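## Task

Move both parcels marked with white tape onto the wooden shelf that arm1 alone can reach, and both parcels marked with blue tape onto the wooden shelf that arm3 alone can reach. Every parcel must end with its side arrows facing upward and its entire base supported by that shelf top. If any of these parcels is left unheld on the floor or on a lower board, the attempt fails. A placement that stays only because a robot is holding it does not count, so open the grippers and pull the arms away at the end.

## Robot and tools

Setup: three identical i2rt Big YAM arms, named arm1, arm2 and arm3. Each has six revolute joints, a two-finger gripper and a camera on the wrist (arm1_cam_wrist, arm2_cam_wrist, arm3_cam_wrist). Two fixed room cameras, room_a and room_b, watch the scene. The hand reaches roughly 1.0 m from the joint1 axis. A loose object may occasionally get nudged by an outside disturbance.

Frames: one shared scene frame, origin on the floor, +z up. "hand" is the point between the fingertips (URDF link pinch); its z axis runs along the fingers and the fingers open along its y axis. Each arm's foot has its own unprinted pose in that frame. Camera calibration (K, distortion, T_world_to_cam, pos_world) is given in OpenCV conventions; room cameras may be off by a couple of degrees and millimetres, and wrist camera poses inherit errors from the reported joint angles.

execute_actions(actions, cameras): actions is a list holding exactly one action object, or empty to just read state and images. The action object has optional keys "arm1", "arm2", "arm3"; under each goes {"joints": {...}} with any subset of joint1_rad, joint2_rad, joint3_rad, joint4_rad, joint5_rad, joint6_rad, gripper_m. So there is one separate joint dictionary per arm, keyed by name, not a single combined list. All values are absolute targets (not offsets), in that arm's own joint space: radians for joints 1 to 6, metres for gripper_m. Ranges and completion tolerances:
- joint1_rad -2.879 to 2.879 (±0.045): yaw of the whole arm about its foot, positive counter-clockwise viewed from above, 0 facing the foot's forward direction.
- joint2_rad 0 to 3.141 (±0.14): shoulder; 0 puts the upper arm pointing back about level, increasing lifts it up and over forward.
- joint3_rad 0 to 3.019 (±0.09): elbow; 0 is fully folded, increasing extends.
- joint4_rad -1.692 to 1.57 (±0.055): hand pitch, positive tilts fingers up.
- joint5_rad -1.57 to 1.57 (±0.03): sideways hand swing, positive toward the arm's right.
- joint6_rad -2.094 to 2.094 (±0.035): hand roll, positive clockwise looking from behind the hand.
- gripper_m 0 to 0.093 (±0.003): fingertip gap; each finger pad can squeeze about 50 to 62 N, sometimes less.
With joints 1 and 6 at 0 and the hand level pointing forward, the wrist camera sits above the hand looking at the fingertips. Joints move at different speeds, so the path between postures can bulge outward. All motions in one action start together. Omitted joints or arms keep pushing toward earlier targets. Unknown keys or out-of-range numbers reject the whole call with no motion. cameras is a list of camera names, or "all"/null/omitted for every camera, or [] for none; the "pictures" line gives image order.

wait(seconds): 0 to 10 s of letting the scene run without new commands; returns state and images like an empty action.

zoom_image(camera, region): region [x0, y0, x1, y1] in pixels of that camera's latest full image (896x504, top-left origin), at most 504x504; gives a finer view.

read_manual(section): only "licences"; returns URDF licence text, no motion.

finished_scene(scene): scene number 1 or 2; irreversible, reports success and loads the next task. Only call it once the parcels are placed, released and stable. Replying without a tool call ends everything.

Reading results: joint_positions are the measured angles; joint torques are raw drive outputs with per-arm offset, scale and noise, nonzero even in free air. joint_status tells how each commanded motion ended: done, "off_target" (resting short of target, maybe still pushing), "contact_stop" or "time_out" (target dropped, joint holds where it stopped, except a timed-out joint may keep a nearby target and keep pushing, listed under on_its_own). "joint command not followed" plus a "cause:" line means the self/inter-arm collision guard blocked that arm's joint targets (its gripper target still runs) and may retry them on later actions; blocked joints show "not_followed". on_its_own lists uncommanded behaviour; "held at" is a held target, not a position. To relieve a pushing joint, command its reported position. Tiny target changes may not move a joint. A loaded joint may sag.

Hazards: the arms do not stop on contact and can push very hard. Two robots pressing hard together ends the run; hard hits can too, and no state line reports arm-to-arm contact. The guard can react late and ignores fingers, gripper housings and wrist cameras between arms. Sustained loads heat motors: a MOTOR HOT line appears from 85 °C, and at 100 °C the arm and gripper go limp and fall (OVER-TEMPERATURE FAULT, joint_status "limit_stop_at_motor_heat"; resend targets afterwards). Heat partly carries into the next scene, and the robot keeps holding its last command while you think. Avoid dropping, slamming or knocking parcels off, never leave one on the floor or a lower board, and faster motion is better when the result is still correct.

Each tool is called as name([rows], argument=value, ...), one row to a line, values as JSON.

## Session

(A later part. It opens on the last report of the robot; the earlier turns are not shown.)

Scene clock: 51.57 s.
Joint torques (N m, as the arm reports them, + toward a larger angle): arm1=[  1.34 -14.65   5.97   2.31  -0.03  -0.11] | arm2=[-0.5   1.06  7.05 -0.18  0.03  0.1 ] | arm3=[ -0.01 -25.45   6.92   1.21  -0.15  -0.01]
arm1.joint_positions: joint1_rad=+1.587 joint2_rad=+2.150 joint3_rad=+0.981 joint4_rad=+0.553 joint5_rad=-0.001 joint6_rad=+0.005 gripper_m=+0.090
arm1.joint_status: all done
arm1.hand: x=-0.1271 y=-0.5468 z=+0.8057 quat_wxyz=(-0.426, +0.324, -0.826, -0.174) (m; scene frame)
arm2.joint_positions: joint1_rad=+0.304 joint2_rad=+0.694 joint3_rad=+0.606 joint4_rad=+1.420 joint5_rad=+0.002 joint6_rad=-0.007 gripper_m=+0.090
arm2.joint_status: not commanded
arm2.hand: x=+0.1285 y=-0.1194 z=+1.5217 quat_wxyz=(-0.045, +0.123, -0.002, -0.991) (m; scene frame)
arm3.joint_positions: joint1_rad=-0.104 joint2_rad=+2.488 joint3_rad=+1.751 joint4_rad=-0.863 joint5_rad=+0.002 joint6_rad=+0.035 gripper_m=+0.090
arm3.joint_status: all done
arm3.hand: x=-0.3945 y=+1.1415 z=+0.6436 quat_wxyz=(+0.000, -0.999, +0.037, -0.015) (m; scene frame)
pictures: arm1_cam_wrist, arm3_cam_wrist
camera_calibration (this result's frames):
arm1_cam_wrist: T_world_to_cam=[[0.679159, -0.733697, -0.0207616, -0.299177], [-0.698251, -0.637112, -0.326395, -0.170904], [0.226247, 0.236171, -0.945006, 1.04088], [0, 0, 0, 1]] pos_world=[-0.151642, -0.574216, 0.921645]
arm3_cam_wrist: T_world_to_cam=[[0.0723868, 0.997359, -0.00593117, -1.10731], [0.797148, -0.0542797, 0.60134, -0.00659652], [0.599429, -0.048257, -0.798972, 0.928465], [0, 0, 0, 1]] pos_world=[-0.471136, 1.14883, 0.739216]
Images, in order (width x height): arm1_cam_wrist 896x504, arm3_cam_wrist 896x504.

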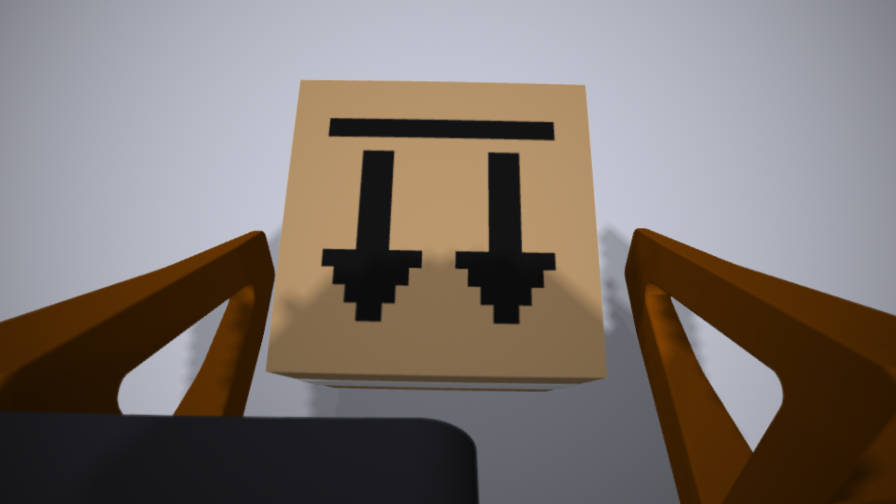

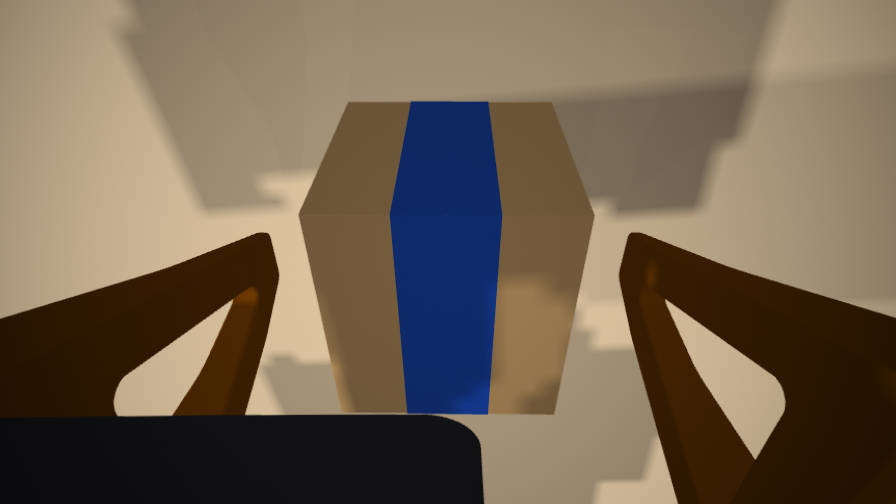

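execute_actions([
  {"arm1":{"joints":{"gripper_m":0.04}},"arm3":{"joints":{"joint2_rad":2.1,"joint4_rad":-1.2}}},
], cameras=[])

execute_actions([
  {"arm1":{"joints":{"joint2_rad":1.8}}},
], cameras=["arm1_cam_wrist"])

Scene clock: 53.13 s.
Joint torques (N m, as the arm reports them, + toward a larger angle): arm1=[  1.31 -14.82   5.91   2.25  -0.04  -0.11] | arm2=[-0.51  1.05  7.09 -0.15  0.02  0.1 ] | arm3=[  0.01 -19.49   9.58   0.79  -0.15  -0.01]
arm1.joint_positions: joint1_rad=+1.587 joint2_rad=+2.150 joint3_rad=+0.981 joint4_rad=+0.553 joint5_rad=+0.000 joint6_rad=+0.005 gripper_m=+0.057
arm1.joint_status: gripper_m off_target (ended at +0.057, target +0.040)
arm1.hand: x=-0.1270 y=-0.5469 z=+0.8057 quat_wxyz=(-0.426, +0.324, -0.826, -0.174) (m; scene frame)
arm2.joint_positions: joint1_rad=+0.304 joint2_rad=+0.694 joint3_rad=+0.606 joint4_rad=+1.420 joint5_rad=+0.002 joint6_rad=-0.007 gripper_m=+0.090
arm2.joint_status: not commanded
arm2.hand: x=+0.1285 y=-0.1194 z=+1.5217 quat_wxyz=(-0.045, +0.123, -0.002, -0.991) (m; scene frame)
arm3.joint_positions: joint1_rad=-0.104 joint2_rad=+2.070 joint3_rad=+1.742 joint4_rad=-1.191 joint5_rad=+0.002 joint6_rad=+0.035 gripper_m=+0.090
arm3.joint_status: all done
arm3.hand: x=-0.3925 y=+1.1416 z=+0.9014 quat_wxyz=(+0.001, -0.999, +0.037, +0.025) (m; scene frame)
pictures: none
No camera images: the call's "cameras" was empty. Leave "cameras" out to get every camera's image.

Scene clock: 54.43 s.
Joint torques (N m, as the arm reports them, + toward a larger angle): arm1=[  1.31 -13.24   8.36   2.14  -0.05  -0.1 ] | arm2=[-0.48  1.1   7.07 -0.19  0.02  0.1 ] | arm3=[  0.01 -19.55   9.56   0.77  -0.15  -0.01]
arm1.joint_positions: joint1_rad=+1.587 joint2_rad=+1.776 joint3_rad=+0.986 joint4_rad=+0.563 joint5_rad=+0.000 joint6_rad=+0.005 gripper_m=+0.057
arm1.joint_status: all done
arm1.hand: x=-0.0985 y=-0.5224 z=+1.0503 quat_wxyz=(-0.578, +0.285, -0.728, -0.234) (m; scene frame)
arm2.joint_positions: joint1_rad=+0.304 joint2_rad=+0.694 joint3_rad=+0.606 joint4_rad=+1.420 joint5_rad=+0.002 joint6_rad=-0.007 gripper_m=+0.090
arm2.joint_status: not commanded
arm2.hand: x=+0.1285 y=-0.1194 z=+1.5217 quat_wxyz=(-0.045, +0.123, -0.002, -0.991) (m; scene frame)
arm3.joint_positions: joint1_rad=-0.104 joint2_rad=+2.070 joint3_rad=+1.742 joint4_rad=-1.191 joint5_rad=+0.002 joint6_rad=+0.035 gripper_m=+0.090
arm3.joint_status: not commanded
arm3.hand: x=-0.3925 y=+1.1416 z=+0.9014 quat_wxyz=(+0.001, -0.999, +0.037, +0.025) (m; scene frame)
pictures: arm1_cam_wrist
camera_calibration (this result's frames):
arm1_cam_wrist: T_world_to_cam=[[0.683134, -0.729935, -0.0228657, -0.291002], [-0.558217, -0.501725, -0.660807, 0.380144], [0.470874, 0.464184, -0.750207, 1.19844], [0, 0, 0, 1]] pos_world=[-0.153318, -0.577981, 1.14363]
Images, in order (width x height): arm1_cam_wrist 896x504.

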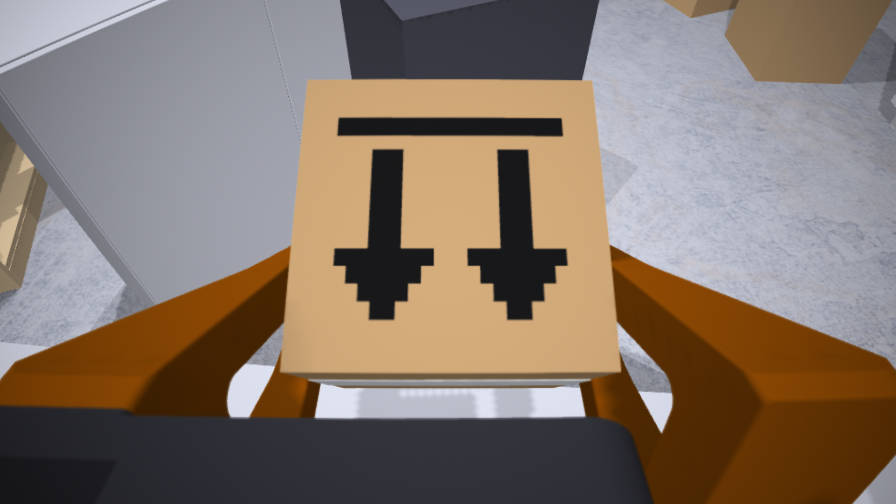

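execute_actions([
  {"arm1":{"joints":{"joint1_rad":-2.2,"joint2_rad":2.2,"joint3_rad":2.25,"joint4_rad":-1.62}}},
], cameras=["arm1_cam_wrist","room_a"])

Scene clock: 58.60 s.
Joint torques (N m, as the arm reports them, + toward a larger angle): arm1=[  0.91 -24.1   11.16   0.22  -0.08  -0.09] | arm2=[-0.49  1.08  7.07 -0.19  0.03  0.1 ] | arm3=[  0.07 -19.5    9.65   0.75  -0.14  -0.01]
arm1.joint_positions: joint1_rad=-2.212 joint2_rad=+2.211 joint3_rad=+2.215 joint4_rad=-1.612 joint5_rad=+0.001 joint6_rad=+0.005 gripper_m=+0.057
arm1.joint_status: all done
arm1.hand: x=-1.2617 y=-1.0494 z=+1.0388 quat_wxyz=(+0.005, -0.999, -0.046, -0.017) (m; scene frame)
arm2.joint_positions: joint1_rad=+0.304 joint2_rad=+0.694 joint3_rad=+0.606 joint4_rad=+1.420 joint5_rad=+0.002 joint6_rad=-0.007 gripper_m=+0.090
arm2.joint_status: not commanded
arm2.hand: x=+0.1285 y=-0.1194 z=+1.5217 quat_wxyz=(-0.045, +0.123, -0.002, -0.991) (m; scene frame)
arm3.joint_positions: joint1_rad=-0.104 joint2_rad=+2.070 joint3_rad=+1.742 joint4_rad=-1.191 joint5_rad=+0.002 joint6_rad=+0.035 gripper_m=+0.090
arm3.joint_status: not commanded
arm3.hand: x=-0.3925 y=+1.1416 z=+0.9014 quat_wxyz=(+0.001, -0.999, +0.037, +0.025) (m; scene frame)
pictures: arm1_cam_wrist, room_a
camera_calibration (this result's frames):
arm1_cam_wrist: T_world_to_cam=[[-0.0815874, 0.996631, 0.00842346, 0.93314], [0.788353, 0.0593616, 0.612352, 0.424109], [0.609789, 0.0566009, -0.79054, 1.77162], [0, 0, 0, 1]] pos_world=[-1.33853, -1.05545, 1.13297]
Images, in order (width x height): arm1_cam_wrist 896x504, room_a 896x504.

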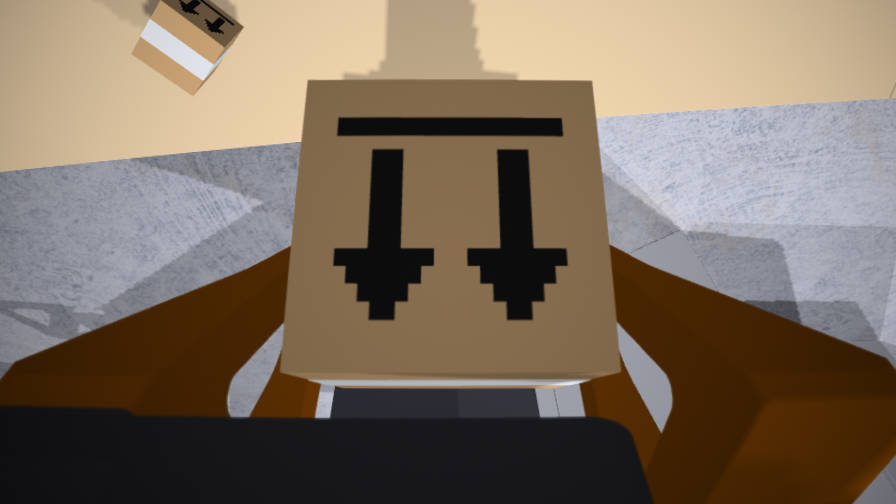

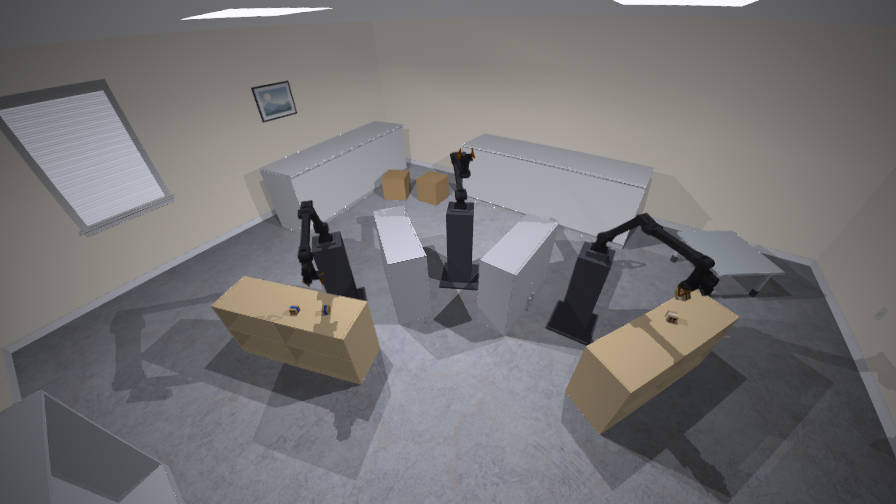

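execute_actions([
  {"arm1":{"joints":{"joint2_rad":2.8,"joint4_rad":-1.595}}},
], cameras=["arm1_cam_wrist","room_b"])

Scene clock: 60.27 s.
Joint torques (N m, as the arm reports them, + toward a larger angle): arm1=[  0.79 -26.51   7.89  -0.26  -0.09  -0.07] | arm2=[-0.51  1.1   7.08 -0.2   0.03  0.1 ] | arm3=[  0.06 -19.45   9.65   0.78  -0.15  -0.02]
arm1.joint_positions: joint1_rad=-2.211 joint2_rad=+2.826 joint3_rad=+2.224 joint4_rad=-1.601 joint5_rad=+0.001 joint6_rad=+0.002 gripper_m=+0.057
arm1.joint_status: all done
arm1.hand: x=-1.1606 y=-1.0369 z=+0.6580 quat_wxyz=(+0.019, -0.950, -0.045, -0.309) (m; scene frame)
arm2.joint_positions: joint1_rad=+0.304 joint2_rad=+0.694 joint3_rad=+0.606 joint4_rad=+1.420 joint5_rad=+0.002 joint6_rad=-0.007 gripper_m=+0.090
arm2.joint_status: not commanded
arm2.hand: x=+0.1285 y=-0.1194 z=+1.5217 quat_wxyz=(-0.045, +0.123, -0.002, -0.991) (m; scene frame)
arm3.joint_positions: joint1_rad=-0.104 joint2_rad=+2.070 joint3_rad=+1.742 joint4_rad=-1.191 joint5_rad=+0.002 joint6_rad=+0.035 gripper_m=+0.090
arm3.joint_status: not commanded
arm3.hand: x=-0.3925 y=+1.1416 z=+0.9014 quat_wxyz=(+0.001, -0.999, +0.037, +0.025) (m; scene frame)
pictures: arm1_cam_wrist, room_b
camera_calibration (this result's frames):
arm1_cam_wrist: T_world_to_cam=[[-0.0871702, 0.996067, 0.0158887, 0.920166], [0.311857, 0.0121373, 0.950051, -0.247421], [0.946122, 0.0877711, -0.311689, 1.51576], [0, 0, 0, 1]] pos_world=[-1.27672, -1.04658, 0.692887]
Images, in order (width x height): arm1_cam_wrist 896x504, room_b 896x504.

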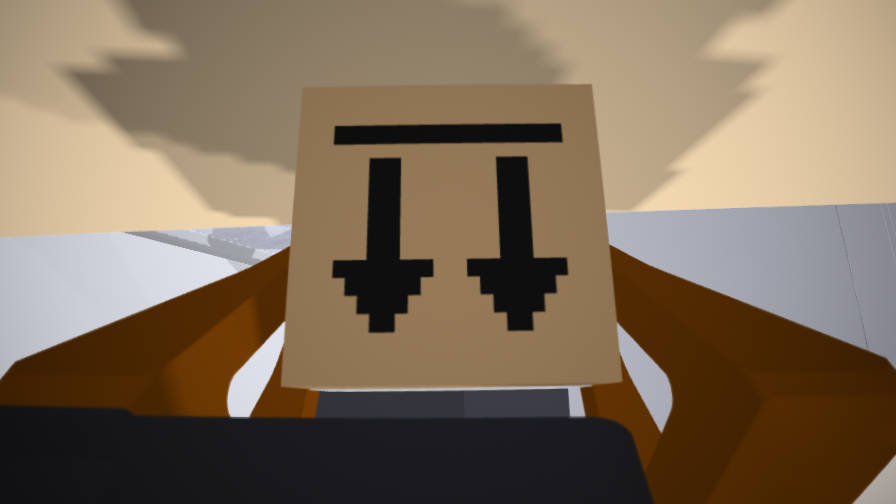

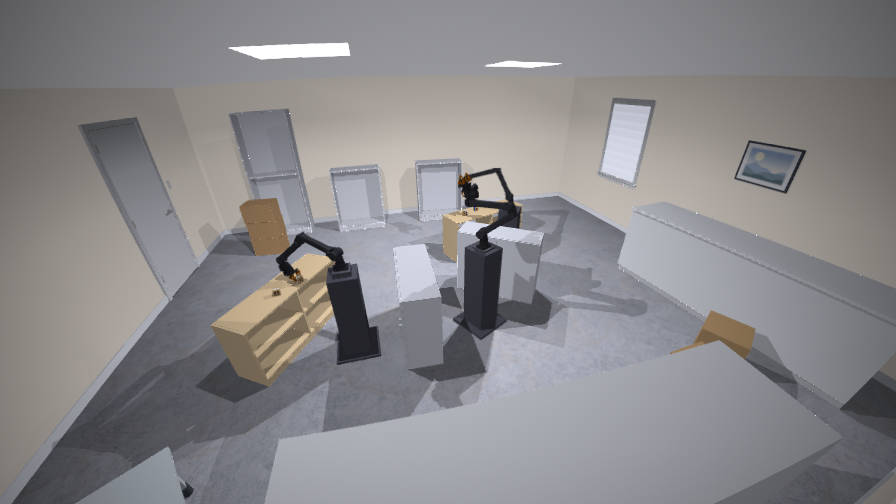

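execute_actions([
  {"arm1":{"joints":{"joint3_rad":2.305,"joint4_rad":-1.555}}},
], cameras=["arm1_cam_wrist"])

Scene clock: 61.70 s.
Joint torques (N m, as the arm reports them, + toward a larger angle): arm1=[  0.92 -26.93   8.66  -0.15  -0.11  -0.08] | arm2=[-0.43  1.1   7.09 -0.18  0.03  0.1 ] | arm3=[  0.07 -19.5    9.66   0.77  -0.15  -0.01]
arm1.joint_positions: joint1_rad=-2.211 joint2_rad=+2.818 joint3_rad=+2.273 joint4_rad=-1.560 joint5_rad=+0.001 joint6_rad=+0.002 gripper_m=+0.057
arm1.joint_status: all done
arm1.hand: x=-1.1917 y=-1.0400 z=+0.6657 quat_wxyz=(+0.017, -0.964, -0.045, -0.262) (m; scene frame)
arm2.joint_positions: joint1_rad=+0.304 joint2_rad=+0.694 joint3_rad=+0.606 joint4_rad=+1.420 joint5_rad=+0.002 joint6_rad=-0.007 gripper_m=+0.090
arm2.joint_status: not commanded
arm2.hand: x=+0.1285 y=-0.1194 z=+1.5217 quat_wxyz=(-0.045, +0.123, -0.002, -0.991) (m; scene frame)
arm3.joint_positions: joint1_rad=-0.104 joint2_rad=+2.070 joint3_rad=+1.742 joint4_rad=-1.191 joint5_rad=+0.002 joint6_rad=+0.035 gripper_m=+0.090
arm3.joint_status: not commanded
arm3.hand: x=-0.3925 y=+1.1416 z=+0.9014 quat_wxyz=(+0.001, -0.999, +0.037, +0.025) (m; scene frame)
pictures: arm1_cam_wrist
camera_calibration (this result's frames):
arm1_cam_wrist: T_world_to_cam=[[-0.0863905, 0.996152, 0.0147912, 0.922188], [0.402553, 0.0213226, 0.915149, -0.104124], [0.911311, 0.0850143, -0.402845, 1.56425], [0, 0, 0, 1]] pos_world=[-1.30394, -1.0494, 0.711802]
Images, in order (width x height): arm1_cam_wrist 896x504.

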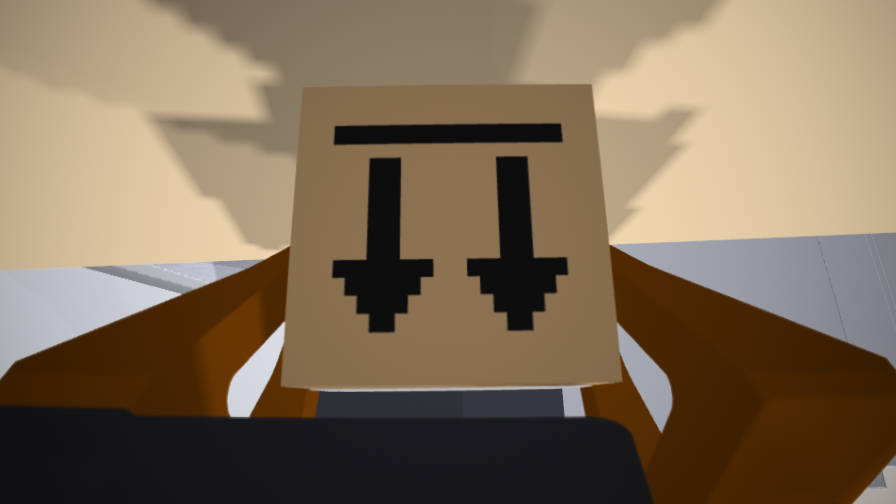

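execute_actions([
  {"arm1":{"joints":{"joint3_rad":2.25}}},
], cameras=[])

execute_actions([
  {"arm1":{"joints":{"gripper_m":0.09}}},
], cameras=["arm1_cam_wrist"])

execute_actions([
  {"arm1":{"joints":{"joint2_rad":2.4}}},
])

Scene clock: 62.57 s.
Joint torques (N m, as the arm reports them, + toward a larger angle): arm1=[  0.83 -26.2    6.08  -0.23  -0.09  -0.08] | arm2=[-0.49  1.09  7.09 -0.18  0.02  0.1 ] | arm3=[  0.07 -19.52   9.66   0.77  -0.15  -0.01]
arm1.joint_positions: joint1_rad=-2.211 joint2_rad=+2.818 joint3_rad=+2.250 joint4_rad=-1.559 joint5_rad=+0.001 joint6_rad=+0.002 gripper_m=+0.057
arm1.joint_status: all done
arm1.hand: x=-1.1822 y=-1.0390 z=+0.6613 quat_wxyz=(+0.018, -0.961, -0.045, -0.273) (m; scene frame)
arm2.joint_positions: joint1_rad=+0.304 joint2_rad=+0.694 joint3_rad=+0.606 joint4_rad=+1.420 joint5_rad=+0.002 joint6_rad=-0.007 gripper_m=+0.090
arm2.joint_status: not commanded
arm2.hand: x=+0.1285 y=-0.1194 z=+1.5217 quat_wxyz=(-0.045, +0.123, -0.002, -0.991) (m; scene frame)
arm3.joint_positions: joint1_rad=-0.104 joint2_rad=+2.070 joint3_rad=+1.742 joint4_rad=-1.191 joint5_rad=+0.002 joint6_rad=+0.035 gripper_m=+0.090
arm3.joint_status: not commanded
arm3.hand: x=-0.3925 y=+1.1416 z=+0.9014 quat_wxyz=(+0.001, -0.999, +0.037, +0.025) (m; scene frame)
pictures: none
No camera images: the call's "cameras" was empty. Leave "cameras" out to get every camera's image.

Scene clock: 63.17 s.
Joint torques (N m, as the arm reports them, + toward a larger angle): arm1=[  1.01 -26.55   6.17  -0.19  -0.09  -0.06] | arm2=[-0.54  1.08  7.08 -0.2   0.03  0.09] | arm3=[  0.07 -19.48   9.65   0.78  -0.14  -0.01]
arm1.joint_positions: joint1_rad=-2.211 joint2_rad=+2.818 joint3_rad=+2.250 joint4_rad=-1.559 joint5_rad=+0.001 joint6_rad=+0.002 gripper_m=+0.090
arm1.joint_status: all done
arm1.hand: x=-1.1822 y=-1.0390 z=+0.6613 quat_wxyz=(+0.018, -0.961, -0.045, -0.273) (m; scene frame)
arm2.joint_positions: joint1_rad=+0.304 joint2_rad=+0.694 joint3_rad=+0.606 joint4_rad=+1.420 joint5_rad=+0.002 joint6_rad=-0.007 gripper_m=+0.090
arm2.joint_status: not commanded
arm2.hand: x=+0.1285 y=-0.1194 z=+1.5217 quat_wxyz=(-0.045, +0.123, -0.002, -0.991) (m; scene frame)
arm3.joint_positions: joint1_rad=-0.104 joint2_rad=+2.070 joint3_rad=+1.742 joint4_rad=-1.191 joint5_rad=+0.002 joint6_rad=+0.035 gripper_m=+0.090
arm3.joint_status: not commanded
arm3.hand: x=-0.3925 y=+1.1416 z=+0.9014 quat_wxyz=(+0.001, -0.999, +0.037, +0.025) (m; scene frame)
pictures: arm1_cam_wrist
camera_calibration (this result's frames):
arm1_cam_wrist: T_world_to_cam=[[-0.0865636, 0.996133, 0.0150552, 0.921712], [0.381608, 0.0191947, 0.924125, -0.136749], [0.920262, 0.0857408, -0.381793, 1.55115], [0, 0, 0, 1]] pos_world=[-1.29549, -1.04852, 0.704715]
Images, in order (width x height): arm1_cam_wrist 896x504.

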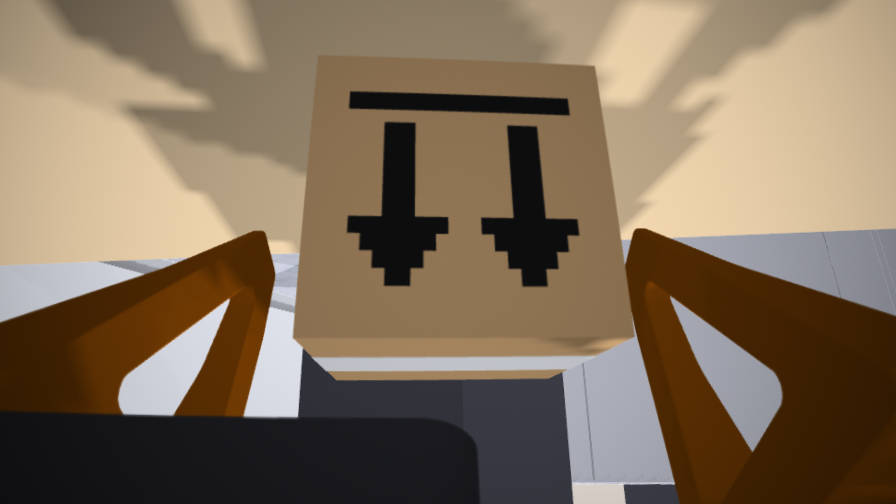

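Scene clock: 64.77 s.
Joint torques (N m, as the arm reports them, + toward a larger angle): arm1=[  1.   -22.71   8.59   0.49  -0.09  -0.07] | arm2=[-0.48  1.05  7.08 -0.2   0.03  0.11] | arm3=[  0.04 -19.46   9.65   0.76  -0.14  -0.01]
arm1.joint_positions: joint1_rad=-2.211 joint2_rad=+2.371 joint3_rad=+2.248 joint4_rad=-1.559 joint5_rad=+0.001 joint6_rad=+0.002 gripper_m=+0.090
arm1.joint_status: all done
arm1.hand: x=-1.2793 y=-1.0506 z=+0.9437 quat_wxyz=(+0.007, -0.997, -0.048, -0.054) (m; scene frame)
arm2.joint_positions: joint1_rad=+0.304 joint2_rad=+0.694 joint3_rad=+0.606 joint4_rad=+1.420 joint5_rad=+0.002 joint6_rad=-0.007 gripper_m=+0.090
arm2.joint_status: not commanded
arm2.hand: x=+0.1285 y=-0.1194 z=+1.5217 quat_wxyz=(-0.045, +0.123, -0.002, -0.991) (m; scene frame)
arm3.joint_positions: joint1_rad=-0.104 joint2_rad=+2.070 joint3_rad=+1.742 joint4_rad=-1.191 joint5_rad=+0.002 joint6_rad=+0.035 gripper_m=+0.090
arm3.joint_status: not commanded
arm3.hand: x=-0.3925 y=+1.1416 z=+0.9014 quat_wxyz=(+0.001, -0.999, +0.037, +0.025) (m; scene frame)
pictures: arm1_cam_wrist, arm2_cam_wrist, arm3_cam_wrist, room_a, room_b
camera_calibration (this result's frames):
arm1_cam_wrist: T_world_to_cam=[[-0.084359, 0.996392, 0.00935581, 0.929115], [0.741248, 0.0564771, 0.668851, 0.379609], [0.665909, 0.0633586, -0.743338, 1.74159], [0, 0, 0, 1]] pos_world=[-1.36275, -1.05755, 1.032]
arm2_cam_wrist: T_world_to_cam=[[0.0936402, 0.995606, 0.00107831, 0.101889], [-0.640151, 0.0610378, -0.765821, 1.26062], [-0.762521, 0.0710213, 0.643053, -0.751062], [0, 0, 0, 1]] pos_world=[0.224746, -0.125045, 1.44827]
arm3_cam_wrist: T_world_to_cam=[[0.0718472, 0.997378, -0.0086351, -1.10381], [0.843283, -0.0561189, 0.534533, -0.0828042], [0.532647, -0.0456865, -0.845104, 1.14574], [0, 0, 0, 1]] pos_world=[-0.461141, 1.14861, 1.003]
Images, in order (width x height): arm1_cam_wrist 896x504, arm2_cam_wrist 896x504, arm3_cam_wrist 896x504, room_a 896x504, room_b 896x504.

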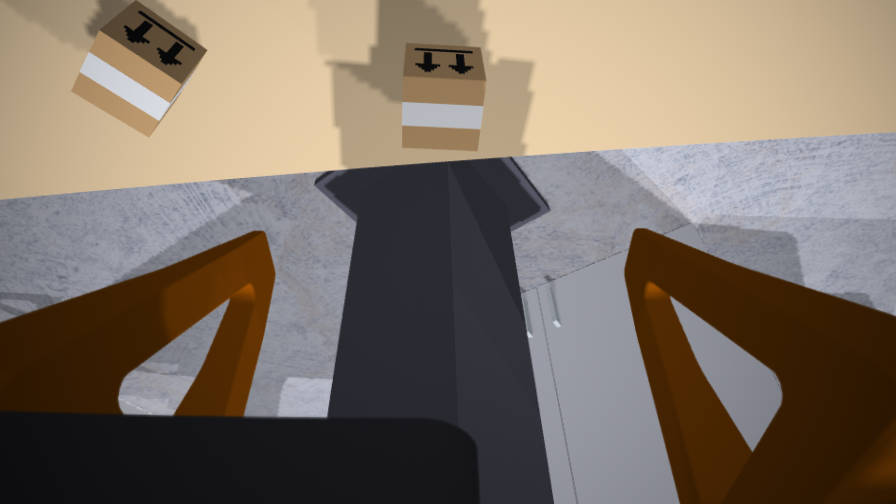

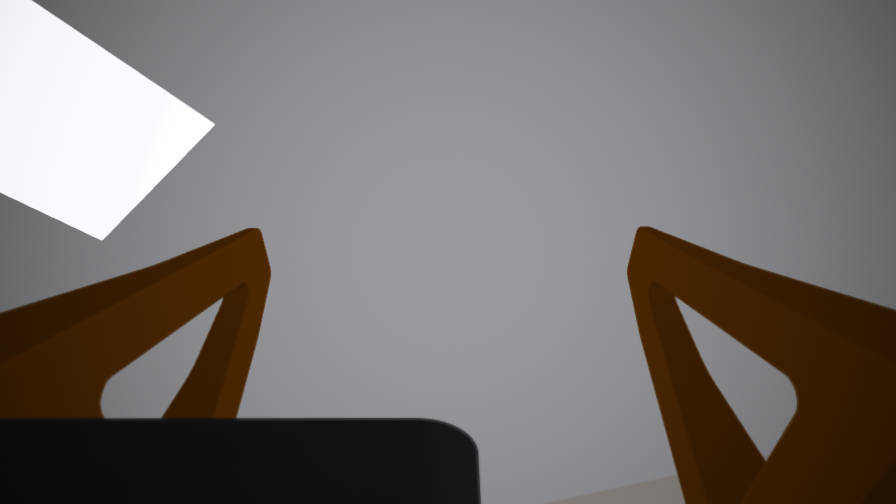

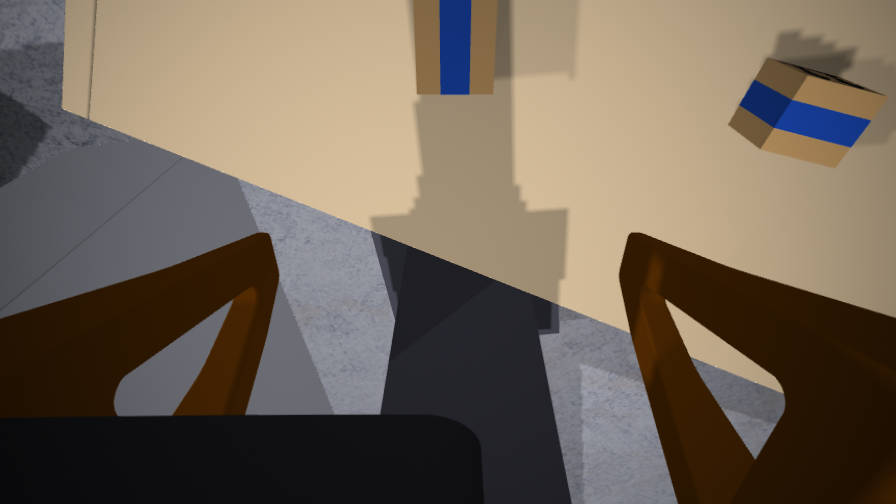

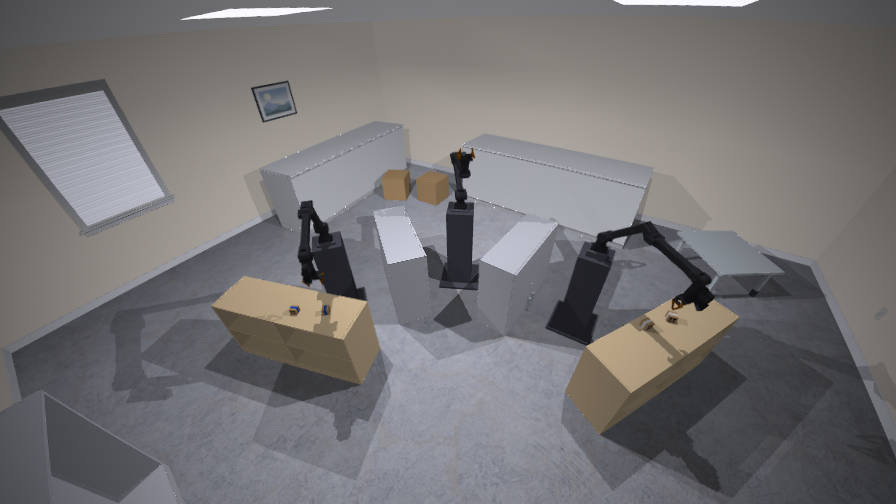

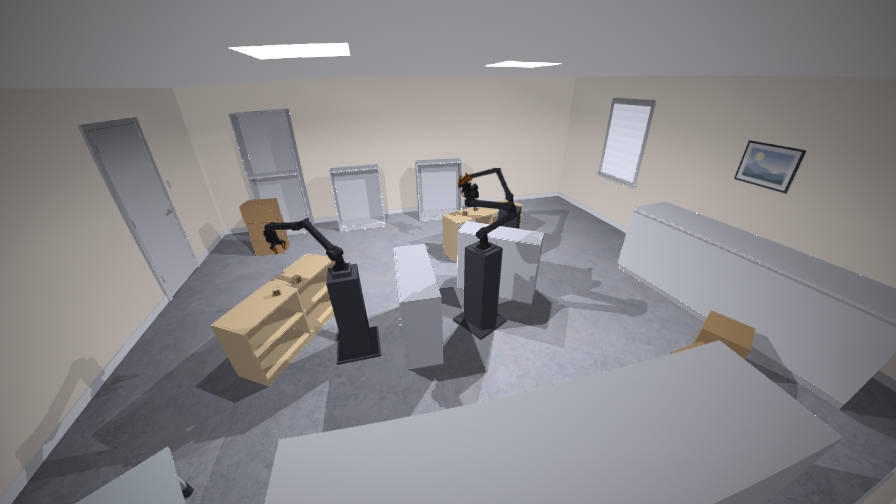

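All four parcels are upright on the correct shelves, with their bases fully on top and the arms clear.

finished_scene(scene=2)

The scene is finished: the task was done.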